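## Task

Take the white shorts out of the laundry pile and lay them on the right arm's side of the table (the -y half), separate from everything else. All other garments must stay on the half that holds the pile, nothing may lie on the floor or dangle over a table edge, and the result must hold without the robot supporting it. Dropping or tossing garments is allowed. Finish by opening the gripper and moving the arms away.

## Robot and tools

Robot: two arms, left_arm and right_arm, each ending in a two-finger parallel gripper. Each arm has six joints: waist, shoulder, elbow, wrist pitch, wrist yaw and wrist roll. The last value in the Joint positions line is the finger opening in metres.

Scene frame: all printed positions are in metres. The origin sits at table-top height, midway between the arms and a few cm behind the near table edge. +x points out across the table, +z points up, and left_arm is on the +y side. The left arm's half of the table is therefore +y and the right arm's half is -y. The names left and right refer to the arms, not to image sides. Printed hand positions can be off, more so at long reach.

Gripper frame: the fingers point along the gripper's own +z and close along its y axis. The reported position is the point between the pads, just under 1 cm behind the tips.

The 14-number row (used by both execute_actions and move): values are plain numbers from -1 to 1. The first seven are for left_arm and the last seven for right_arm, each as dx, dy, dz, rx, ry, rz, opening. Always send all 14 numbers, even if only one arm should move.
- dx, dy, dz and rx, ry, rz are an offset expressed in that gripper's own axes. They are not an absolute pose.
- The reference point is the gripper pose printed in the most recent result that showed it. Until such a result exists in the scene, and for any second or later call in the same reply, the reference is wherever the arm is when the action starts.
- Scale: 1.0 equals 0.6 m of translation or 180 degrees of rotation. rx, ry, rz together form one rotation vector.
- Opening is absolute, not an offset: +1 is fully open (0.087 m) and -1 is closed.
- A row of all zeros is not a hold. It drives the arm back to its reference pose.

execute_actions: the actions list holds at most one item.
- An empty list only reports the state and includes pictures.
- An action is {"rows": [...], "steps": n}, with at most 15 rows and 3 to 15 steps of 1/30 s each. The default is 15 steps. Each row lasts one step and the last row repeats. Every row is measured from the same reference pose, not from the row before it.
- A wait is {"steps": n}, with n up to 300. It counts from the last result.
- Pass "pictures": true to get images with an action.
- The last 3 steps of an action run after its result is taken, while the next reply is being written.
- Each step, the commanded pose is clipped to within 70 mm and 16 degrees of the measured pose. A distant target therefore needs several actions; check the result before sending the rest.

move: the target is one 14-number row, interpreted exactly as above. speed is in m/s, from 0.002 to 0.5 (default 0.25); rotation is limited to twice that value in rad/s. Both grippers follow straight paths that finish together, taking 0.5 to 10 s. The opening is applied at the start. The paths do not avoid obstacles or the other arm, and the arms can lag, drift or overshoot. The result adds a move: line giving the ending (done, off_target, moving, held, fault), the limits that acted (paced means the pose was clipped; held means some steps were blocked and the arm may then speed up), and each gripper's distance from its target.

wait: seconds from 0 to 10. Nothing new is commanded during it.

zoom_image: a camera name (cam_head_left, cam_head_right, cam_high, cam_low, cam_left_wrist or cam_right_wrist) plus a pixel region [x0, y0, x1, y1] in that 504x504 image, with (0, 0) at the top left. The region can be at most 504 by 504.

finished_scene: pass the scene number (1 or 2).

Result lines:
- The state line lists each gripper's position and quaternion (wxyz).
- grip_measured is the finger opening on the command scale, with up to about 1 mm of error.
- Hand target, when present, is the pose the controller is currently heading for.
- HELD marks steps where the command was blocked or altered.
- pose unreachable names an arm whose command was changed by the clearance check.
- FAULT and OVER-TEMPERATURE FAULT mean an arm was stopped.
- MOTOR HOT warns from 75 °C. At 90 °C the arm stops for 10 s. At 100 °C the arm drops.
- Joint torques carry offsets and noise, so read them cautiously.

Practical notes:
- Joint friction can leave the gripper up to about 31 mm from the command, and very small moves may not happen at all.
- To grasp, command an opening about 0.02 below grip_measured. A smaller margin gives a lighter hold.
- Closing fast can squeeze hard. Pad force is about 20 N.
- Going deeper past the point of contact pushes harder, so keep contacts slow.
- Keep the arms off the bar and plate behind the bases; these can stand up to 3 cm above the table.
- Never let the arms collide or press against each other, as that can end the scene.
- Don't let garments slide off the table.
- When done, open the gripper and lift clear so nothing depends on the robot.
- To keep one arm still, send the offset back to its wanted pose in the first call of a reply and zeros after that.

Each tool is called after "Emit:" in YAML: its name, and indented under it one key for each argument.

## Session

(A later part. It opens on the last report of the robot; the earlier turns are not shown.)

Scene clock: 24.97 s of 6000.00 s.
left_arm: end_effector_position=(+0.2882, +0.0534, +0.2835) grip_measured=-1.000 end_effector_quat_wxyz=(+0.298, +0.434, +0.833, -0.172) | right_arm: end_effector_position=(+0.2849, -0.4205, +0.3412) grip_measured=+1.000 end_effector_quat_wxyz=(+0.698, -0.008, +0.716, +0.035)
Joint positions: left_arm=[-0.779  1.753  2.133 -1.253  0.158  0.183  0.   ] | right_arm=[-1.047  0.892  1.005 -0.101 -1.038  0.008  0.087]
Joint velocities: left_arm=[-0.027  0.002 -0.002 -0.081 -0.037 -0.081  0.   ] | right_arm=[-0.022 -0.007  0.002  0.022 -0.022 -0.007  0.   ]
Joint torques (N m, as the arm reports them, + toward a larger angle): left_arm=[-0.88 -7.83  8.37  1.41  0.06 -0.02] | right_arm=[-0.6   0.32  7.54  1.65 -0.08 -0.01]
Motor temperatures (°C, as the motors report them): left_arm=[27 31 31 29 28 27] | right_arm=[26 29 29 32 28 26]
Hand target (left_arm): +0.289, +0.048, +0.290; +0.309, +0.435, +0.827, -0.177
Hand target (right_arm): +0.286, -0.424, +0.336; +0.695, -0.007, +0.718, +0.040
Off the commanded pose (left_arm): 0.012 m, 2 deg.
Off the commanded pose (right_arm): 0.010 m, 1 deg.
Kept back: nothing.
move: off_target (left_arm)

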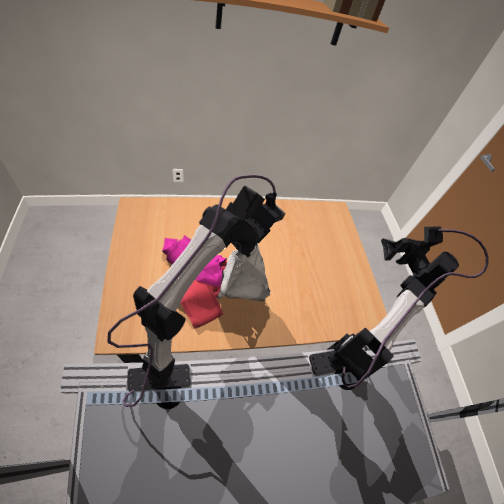

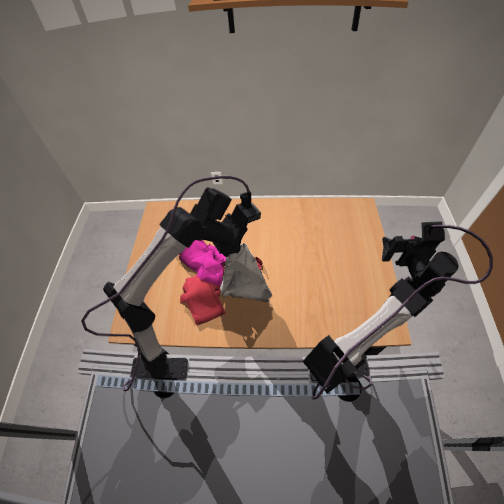

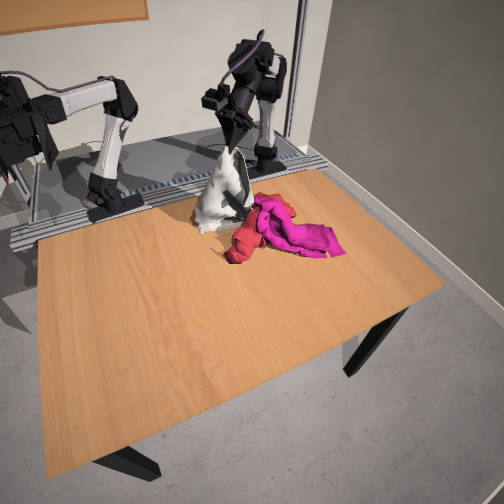

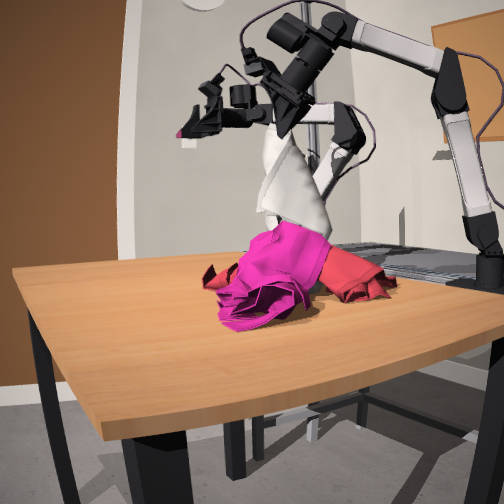

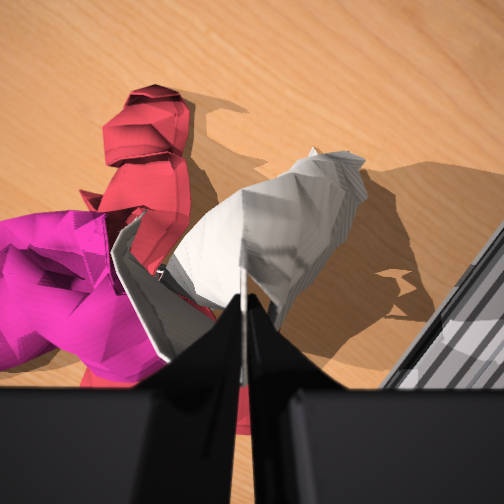

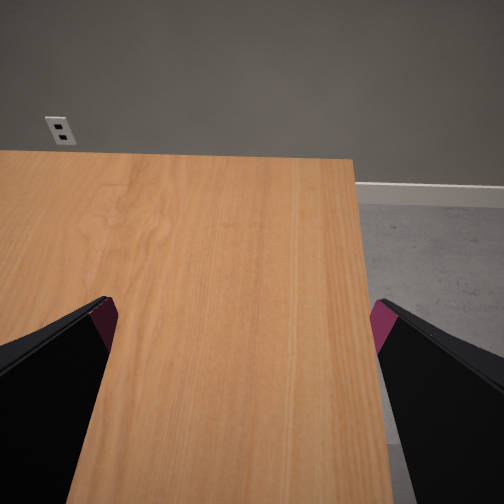

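Emit:
move:
  target: [-0.047,0.087,-0.27,0,-0.12,0,-1,0,0,0,0,0,0,1]
  speed: 0.2

Scene clock: 26.93 s of 6000.00 s.
left_arm: end_effector_position=(+0.2861, +0.1507, +0.4160) grip_measured=-1.000 end_effector_quat_wxyz=(+0.439, +0.391, +0.768, -0.254) | right_arm: end_effector_position=(+0.2849, -0.4201, +0.3412) grip_measured=+1.000 end_effector_quat_wxyz=(+0.698, -0.009, +0.716, +0.036)
Joint positions: left_arm=[-0.394  1.624  2.445 -1.413  0.55   0.314  0.   ] | right_arm=[-1.047  0.892  1.005 -0.101 -1.04   0.008  0.087]
Joint velocities: left_arm=[-0.017 -0.007  0.002  0.007 -0.037  0.066  0.   ] | right_arm=[ 0.002 -0.022  0.007  0.066 -0.007  0.022  0.   ]
Joint torques (N m, as the arm reports them, + toward a larger angle): left_arm=[ 0.62 -4.56  6.82  1.41  0.22  0.1 ] | right_arm=[ 0.08 -0.71  8.49  1.52 -0.03  0.  ]
Motor temperatures (°C, as the motors report them): left_arm=[27 31 31 29 28 27] | right_arm=[26 29 29 32 28 26]
Hand target (left_arm): +0.286, +0.152, +0.422; +0.447, +0.393, +0.762, -0.255
Hand target (right_arm): +0.285, -0.421, +0.341; +0.698, -0.008, +0.716, +0.035
Off the commanded pose (left_arm): 0.009 m, 1 deg.
Off the commanded pose (right_arm): 0.000 m, 0 deg.
Kept back: nothing.
move: done

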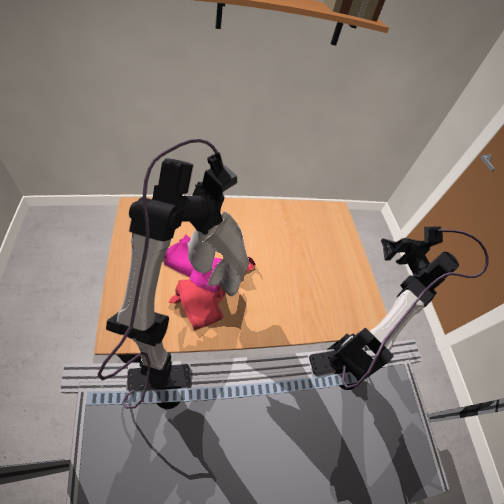

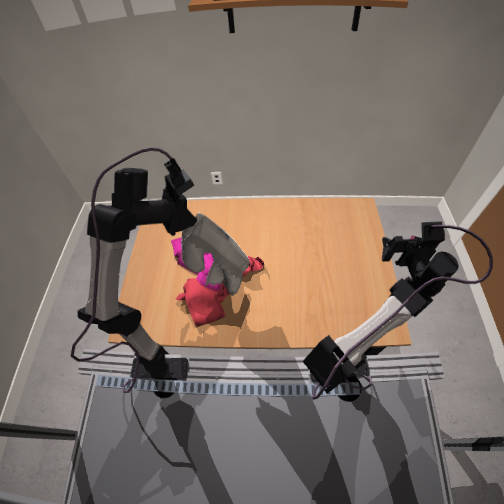

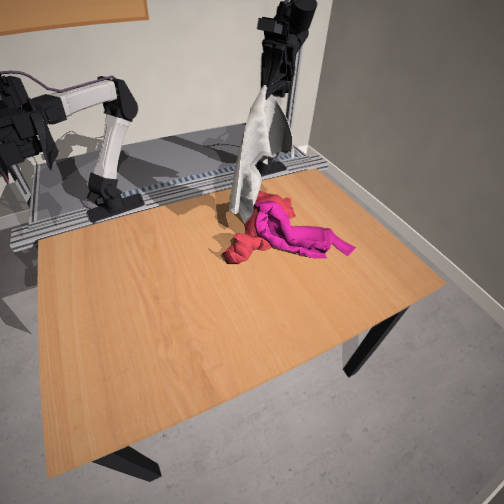

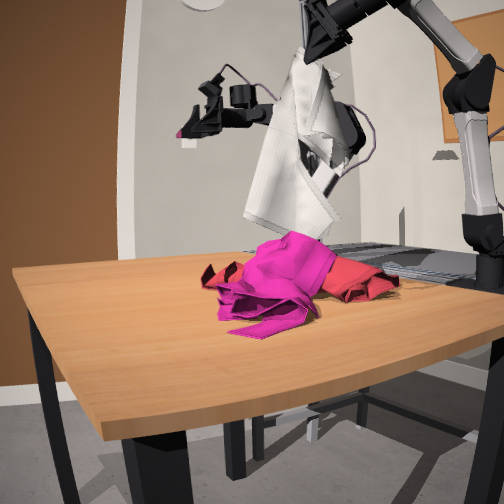

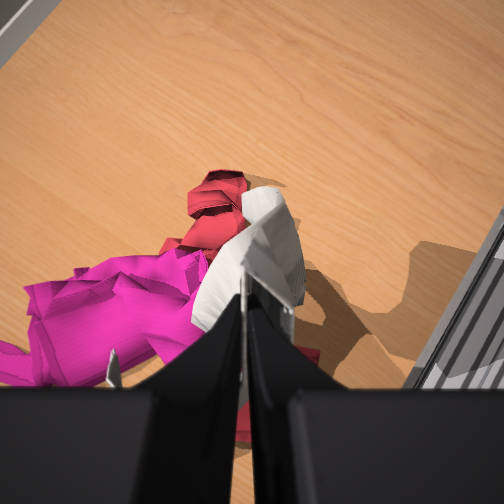

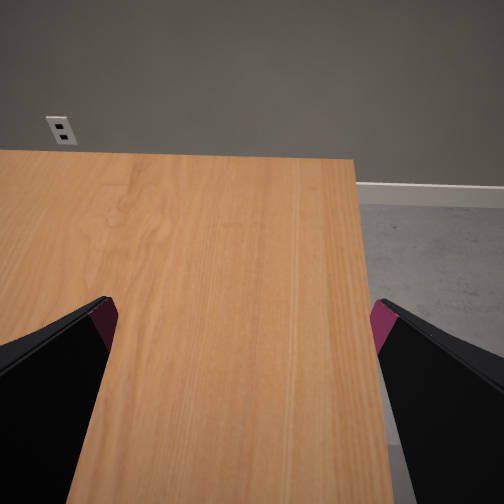

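Emit:
move:
  target: [-0.227,-0.273,0.536,0,-0.08,0,-1,0,0,0,0,0,0,1]
  speed: 0.3

Scene clock: 29.47 s of 6000.00 s.
left_arm: end_effector_position=(+0.3488, -0.2270, +0.3738) grip_measured=-1.000 end_effector_quat_wxyz=(+0.596, +0.331, +0.649, -0.338) | right_arm: end_effector_position=(+0.2849, -0.4201, +0.3412) grip_measured=+1.000 end_effector_quat_wxyz=(+0.698, -0.009, +0.716, +0.036)
Joint positions: left_arm=[-1.084  2.402  2.828 -0.477 -0.049 -0.021  0.   ] | right_arm=[-1.047  0.892  1.005 -0.101 -1.04   0.008  0.087]
Joint velocities: left_arm=[ 0.002 -0.007 -0.007 -0.007 -0.037  0.007  0.   ] | right_arm=[ 0.012 -0.012  0.002  0.066  0.022  0.037  0.   ]
Joint torques (N m, as the arm reports them, + toward a larger angle): left_arm=[ -0.6  -13.8    9.25   1.84  -0.08   0.02] | right_arm=[ 0.09 -0.66  8.5   1.53 -0.06 -0.01]
Motor temperatures (°C, as the motors report them): left_arm=[27 32 31 30 28 27] | right_arm=[26 29 29 32 28 26]
Hand target (left_arm): +0.346, -0.227, +0.389; +0.610, +0.323, +0.635, -0.346
Hand target (right_arm): +0.285, -0.420, +0.341; +0.698, -0.009, +0.716, +0.036
Off the commanded pose (left_arm): 0.013 m, 11 deg.
Off the commanded pose (right_arm): 0.000 m, 0 deg.
elbow stopped short (left arm): the move would have taken joint 3 (elbow) straighter than the controller allows; a more bent joint 3 avoids this.
Kept back: nothing.
move: off_target (left_arm)

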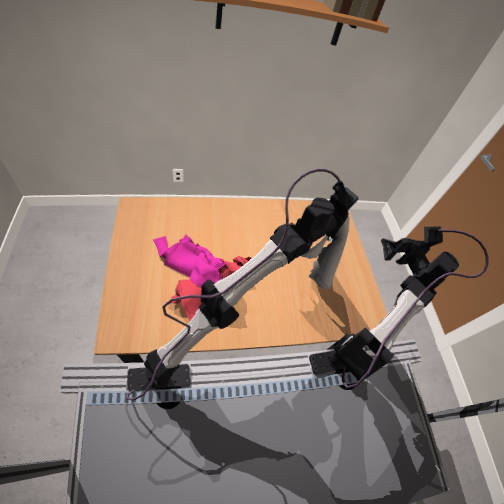

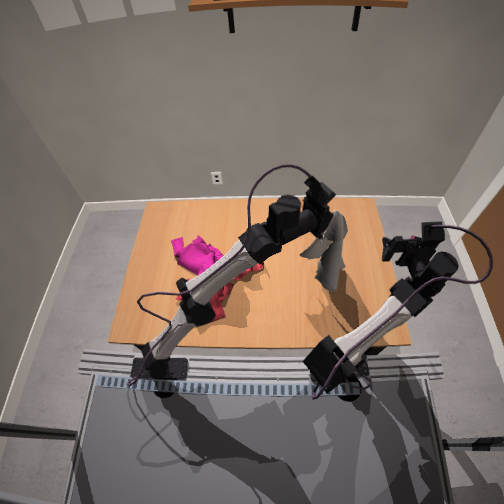

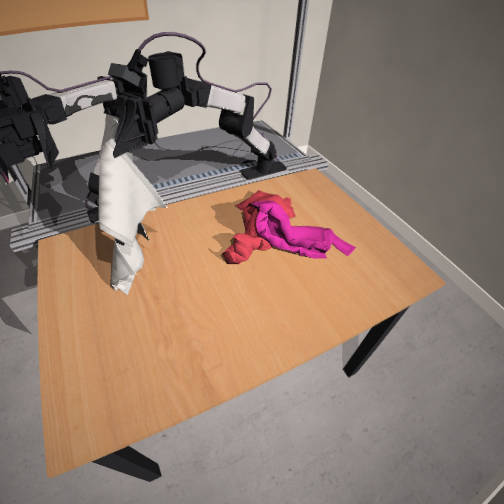

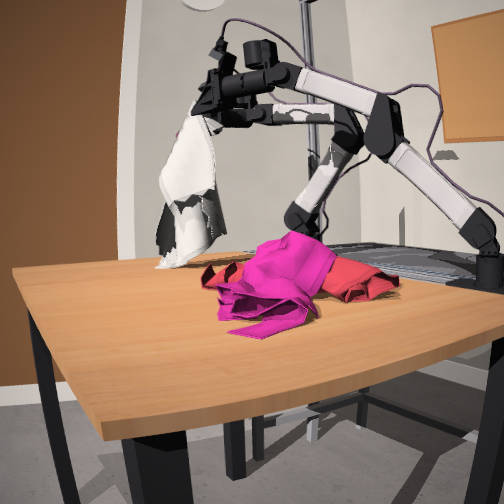

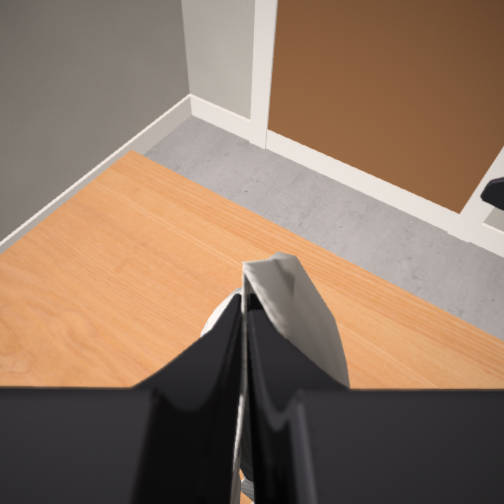

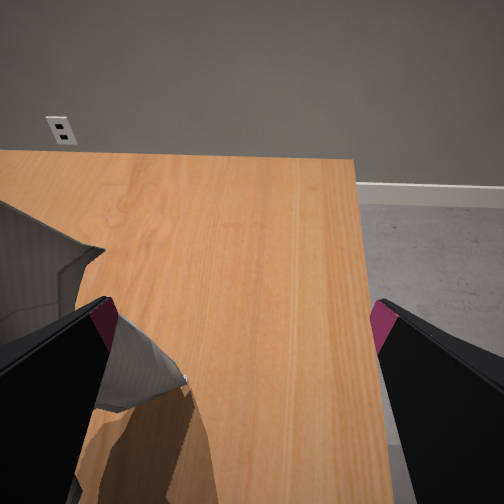

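Lower some, release, retreat.

Emit:
move:
  target: [0.25,0,0,0,0.1,0,-1,0,0,0,0,0,0,1]
  speed: 0.25

Emit:
move:
  target: [0,0,0,0,0,0,1,0,0,0,0,0,0,1]

Emit:
move:
  target: [0.05,0.05,-0.3,0,0.15,0,1,0,0,0,0,0,0,1]
  speed: 0.3

Scene clock: 30.93 s of 6000.00 s.
left_arm: end_effector_position=(+0.3416, -0.2236, +0.2154) grip_measured=-1.000 end_effector_quat_wxyz=(+0.482, +0.383, +0.739, -0.273) | right_arm: end_effector_position=(+0.2849, -0.4201, +0.3412) grip_measured=+1.000 end_effector_quat_wxyz=(+0.698, -0.009, +0.716, +0.036)
Joint positions: left_arm=[-1.084  2.288  2.266 -0.364 -0.049 -0.029  0.   ] | right_arm=[-1.047  0.892  1.005 -0.101 -1.04   0.008  0.087]
Joint velocities: left_arm=[-0.002  0.012  0.002 -0.022  0.022 -0.051  0.   ] | right_arm=[-0.002 -0.022  0.017 -0.037 -0.037 -0.007  0.   ]
Joint torques (N m, as the arm reports them, + toward a larger angle): left_arm=[ -0.02 -16.3    6.69   1.7    0.03  -0.02] | right_arm=[ 0.12 -0.68  8.5   1.52 -0.05  0.  ]
Motor temperatures (°C, as the motors report them): left_arm=[27 32 31 30 28 27] | right_arm=[26 29 30 32 28 26]
Hand target (left_arm): +0.341, -0.223, +0.224; +0.488, +0.379, +0.735, -0.280
Hand target (right_arm): +0.285, -0.420, +0.341; +0.698, -0.009, +0.716, +0.036
Off the commanded pose (left_arm): 0.009 m, 1 deg.
Off the commanded pose (right_arm): 0.000 m, 0 deg.
Kept back: nothing.
move: done

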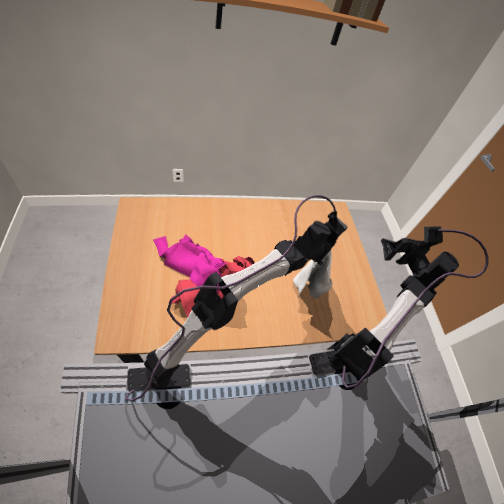

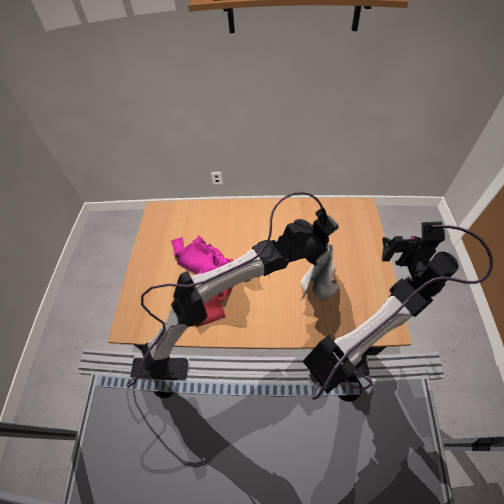

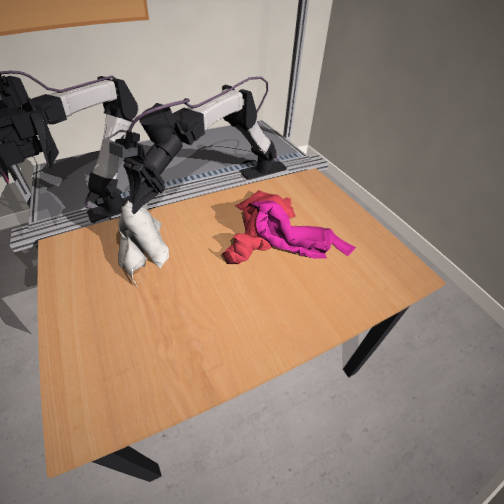

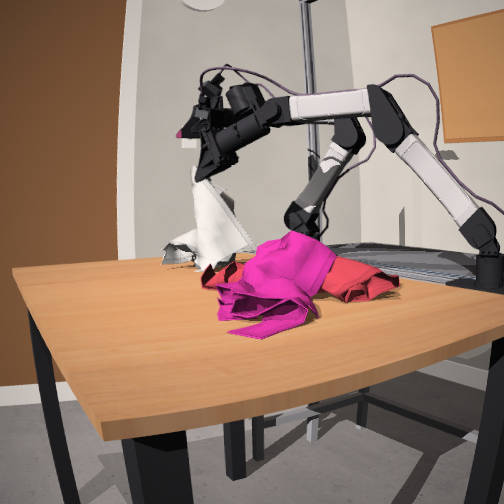

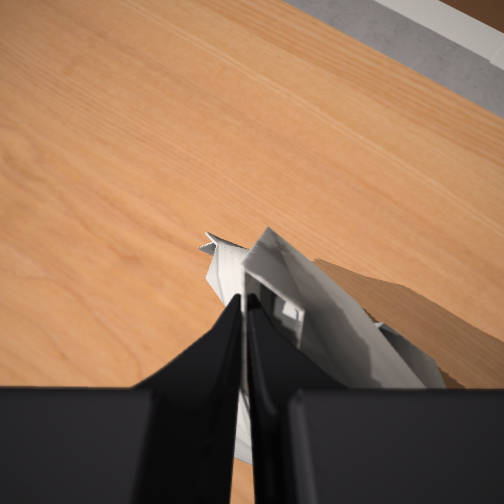

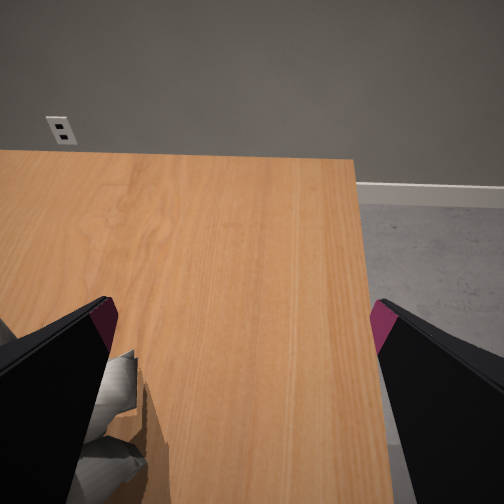

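Scene clock: 31.43 s of 6000.00 s.
left_arm: end_effector_position=(+0.3416, -0.2236, +0.2154) grip_measured=+0.981 end_effector_quat_wxyz=(+0.482, +0.383, +0.739, -0.273) | right_arm: end_effector_position=(+0.2849, -0.4201, +0.3412) grip_measured=+1.000 end_effector_quat_wxyz=(+0.698, -0.009, +0.716, +0.036)
Joint positions: left_arm=[-1.084  2.288  2.266 -0.364 -0.049 -0.029  0.087] | right_arm=[-1.047  0.892  1.005 -0.101 -1.04   0.008  0.087]
Joint velocities: left_arm=[ 0.007  0.012 -0.002 -0.037  0.007 -0.037  0.   ] | right_arm=[-0.017 -0.017  0.002  0.037 -0.037  0.051  0.   ]
Joint torques (N m, as the arm reports them, + toward a larger angle): left_arm=[  0.04 -14.49   8.01   1.62  -0.05   0.08] | right_arm=[ 0.11 -0.74  8.52  1.52 -0.04  0.  ]
Motor temperatures (°C, as the motors report them): left_arm=[27 33 31 30 28 27] | right_arm=[26 29 30 32 28 26]
Hand target (left_arm): +0.342, -0.224, +0.215; +0.482, +0.383, +0.739, -0.273
Hand target (right_arm): +0.285, -0.420, +0.341; +0.698, -0.009, +0.716, +0.036
Off the commanded pose (left_arm): 0.000 m, 0 deg.
Off the commanded pose (right_arm): 0.000 m, 0 deg.
Kept back: nothing.
move: done

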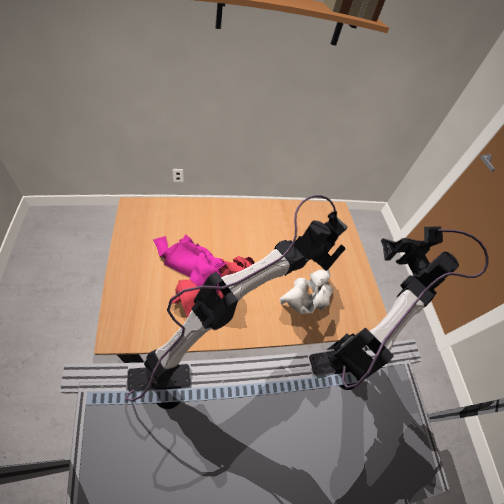

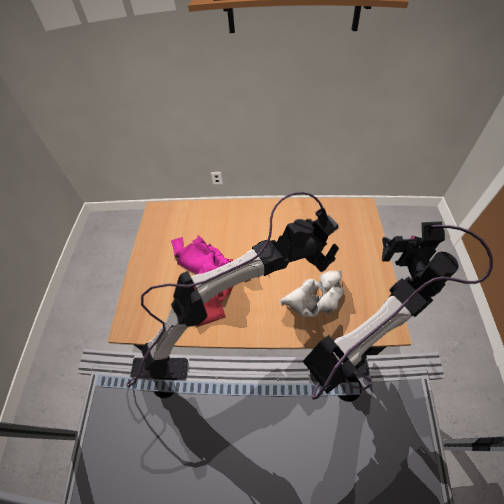

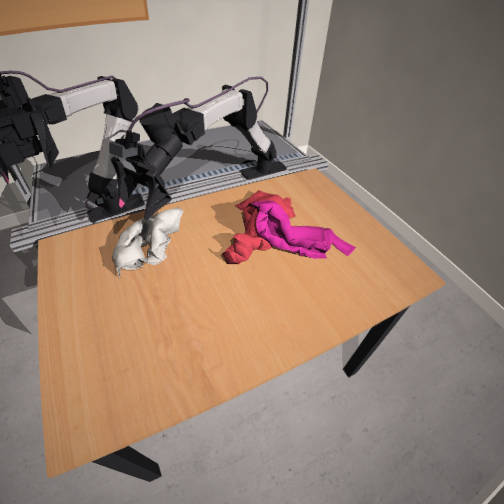

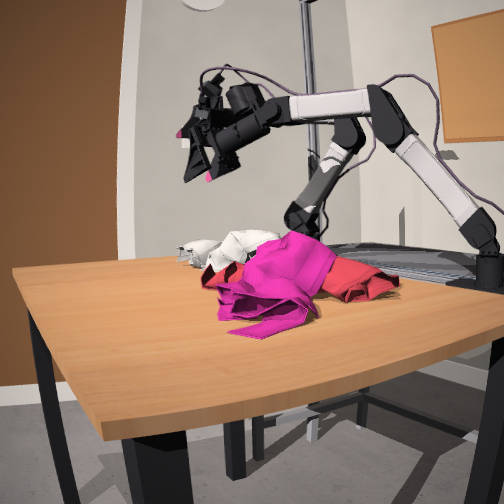

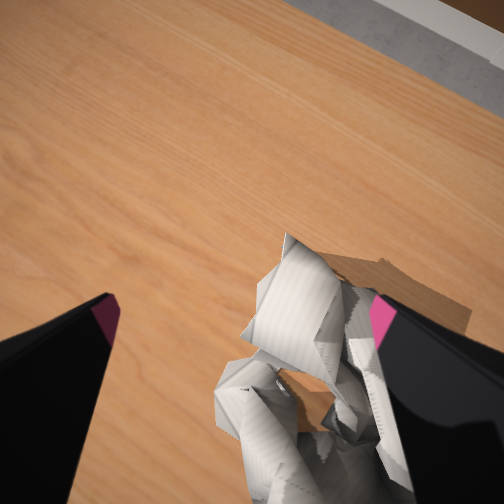

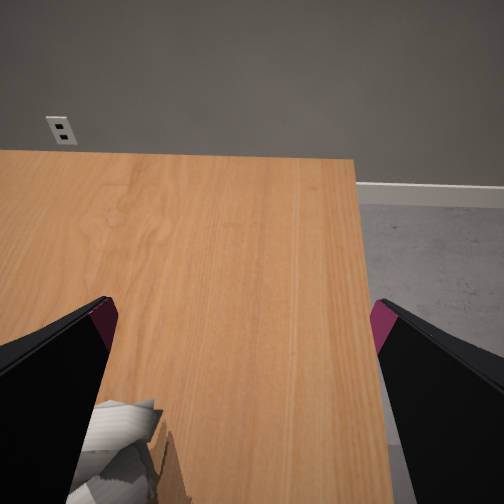

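Scene clock: 33.00 s of 6000.00 s.
left_arm: end_effector_position=(+0.2681, -0.0576, +0.2432) grip_measured=+0.981 end_effector_quat_wxyz=(+0.290, +0.435, +0.836, -0.166) | right_arm: end_effector_position=(+0.2849, -0.4201, +0.3412) grip_measured=+1.000 end_effector_quat_wxyz=(+0.698, -0.009, +0.716, +0.036)
Joint positions: left_arm=[-1.026  2.     2.285 -1.164 -0.006 -0.008  0.087] | right_arm=[-1.047  0.892  1.005 -0.101 -1.04   0.008  0.087]
Joint velocities: left_arm=[ 0.002  0.002 -0.007  0.051  0.022  0.007  0.   ] | right_arm=[ 0.002 -0.007  0.002  0.022  0.051 -0.007  0.   ]
Joint torques (N m, as the arm reports them, + toward a larger angle): left_arm=[  0.41 -11.79   8.94   1.19   0.07   0.07] | right_arm=[ 0.12 -0.67  8.53  1.52 -0.04 -0.01]
Motor temperatures (°C, as the motors report them): left_arm=[27 33 31 30 28 27] | right_arm=[26 29 30 32 28 26]
Hand target (left_arm): +0.268, -0.056, +0.254; +0.298, +0.435, +0.832, -0.173
Hand target (right_arm): +0.285, -0.420, +0.341; +0.698, -0.009, +0.716, +0.036
Off the commanded pose (left_arm): 0.013 m, 1 deg.
Off the commanded pose (right_arm): 0.000 m, 0 deg.
Kept back: nothing.
move: off_target (left_arm)

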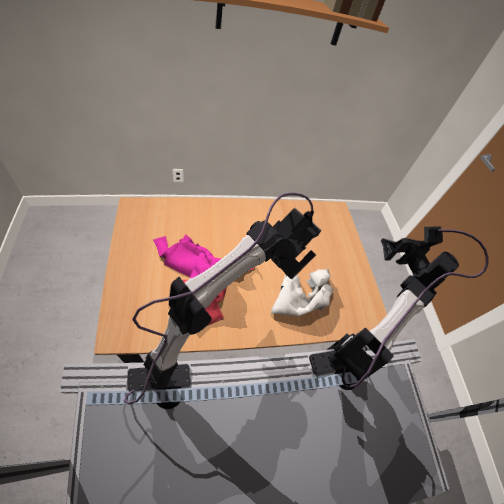

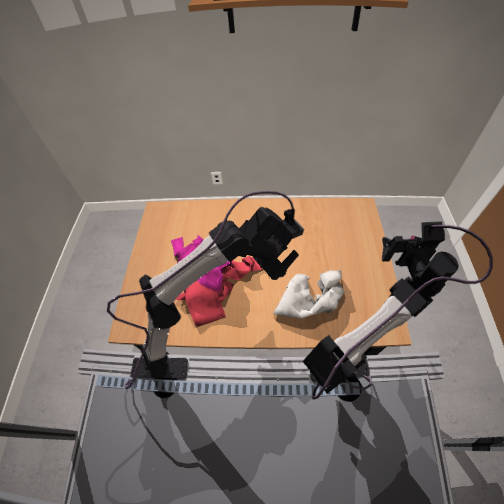

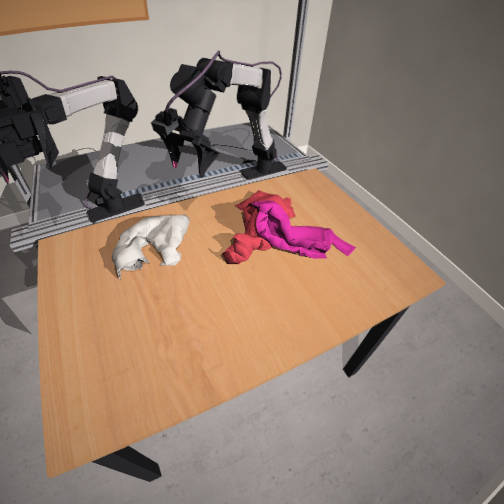

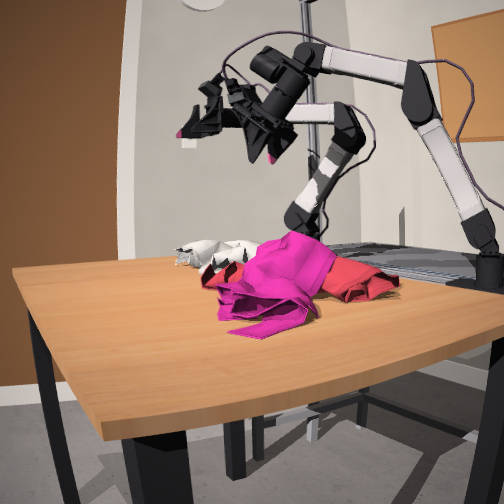

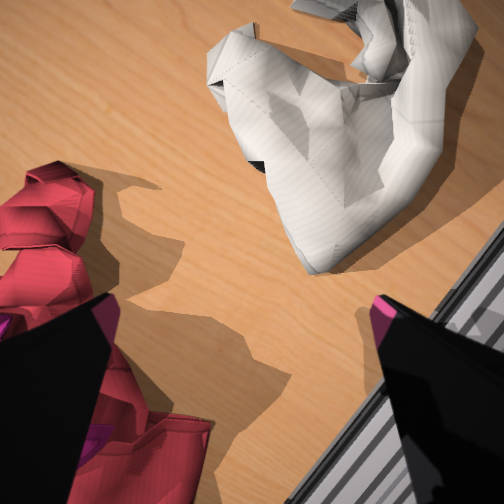

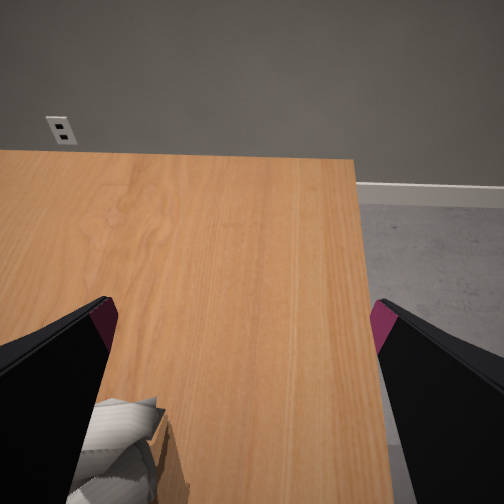

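Emit:
move:
  target: [0.166,0.27,0.197,0,0.14,0,1,0,0,0,0,0,0,1]
  speed: 0.3

Scene clock: 34.87 s of 6000.00 s.
left_arm: end_effector_position=(+0.4018, +0.0331, +0.0884) grip_measured=+0.981 end_effector_quat_wxyz=(+0.123, +0.452, +0.881, -0.069) | right_arm: end_effector_position=(+0.2849, -0.4201, +0.3412) grip_measured=+1.000 end_effector_quat_wxyz=(+0.698, -0.009, +0.716, +0.036)
Joint positions: left_arm=[-0.689  2.606  2.833 -1.512  0.074  0.301  0.087] | right_arm=[-1.047  0.892  1.005 -0.101 -1.04   0.008  0.087]
Joint velocities: left_arm=[ 0.007  0.002 -0.017  0.022 -0.066 -0.081 -0.   ] | right_arm=[-0.017 -0.002  0.002 -0.007  0.007 -0.007  0.   ]
Joint torques (N m, as the arm reports them, + toward a larger angle): left_arm=[ -0.92 -14.2    8.24   0.57   0.08   0.1 ] | right_arm=[ 0.12 -0.68  8.54  1.53 -0.04  0.  ]
Motor temperatures (°C, as the motors report them): left_arm=[27 34 32 30 28 27] | right_arm=[26 28 30 32 28 26]
Hand target (left_arm): +0.399, +0.030, +0.088; +0.122, +0.459, +0.877, -0.069
Hand target (right_arm): +0.285, -0.420, +0.341; +0.698, -0.009, +0.716, +0.036
Off the commanded pose (left_arm): 0.007 m, 3 deg.
Off the commanded pose (right_arm): 0.000 m, 0 deg.
elbow stopped short (left arm): the move would have taken joint 3 (elbow) straighter than the controller allows; a more bent joint 3 avoids this.
Kept back: nothing.
move: off_target (left_arm)

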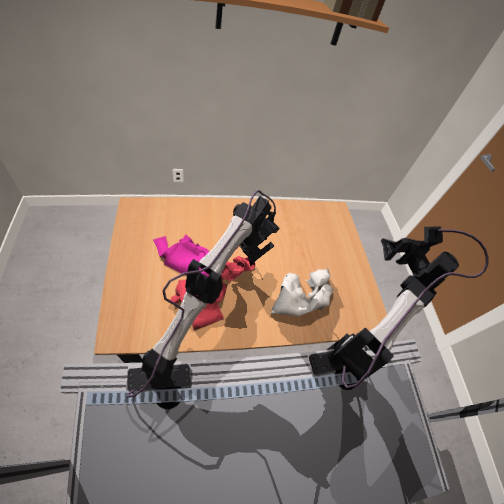

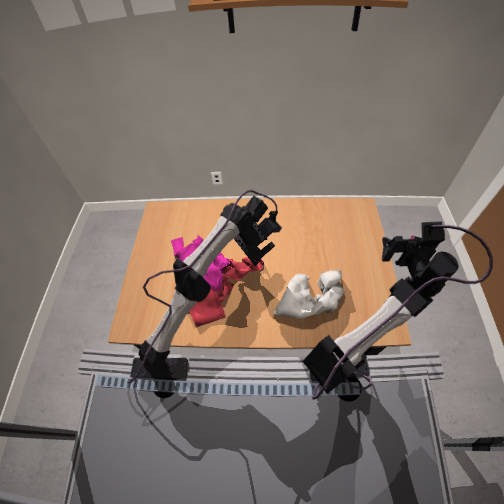

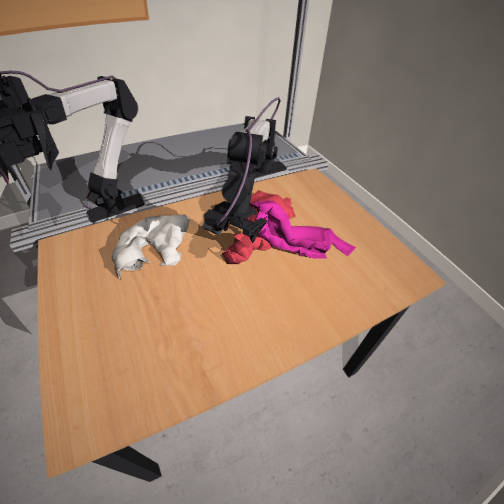

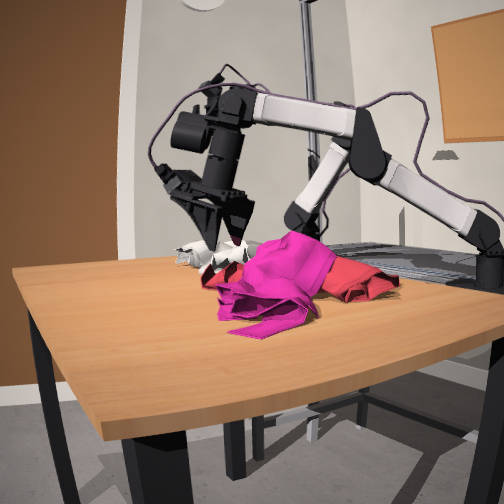

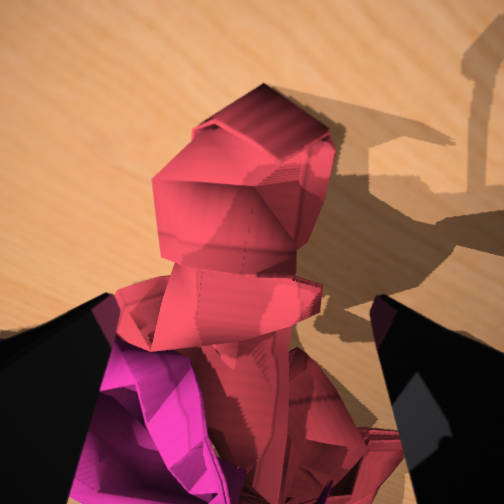

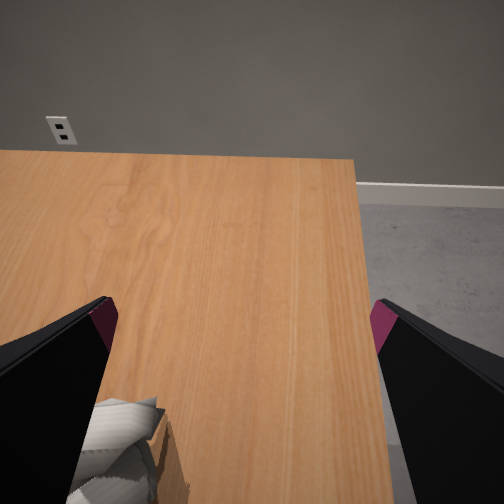

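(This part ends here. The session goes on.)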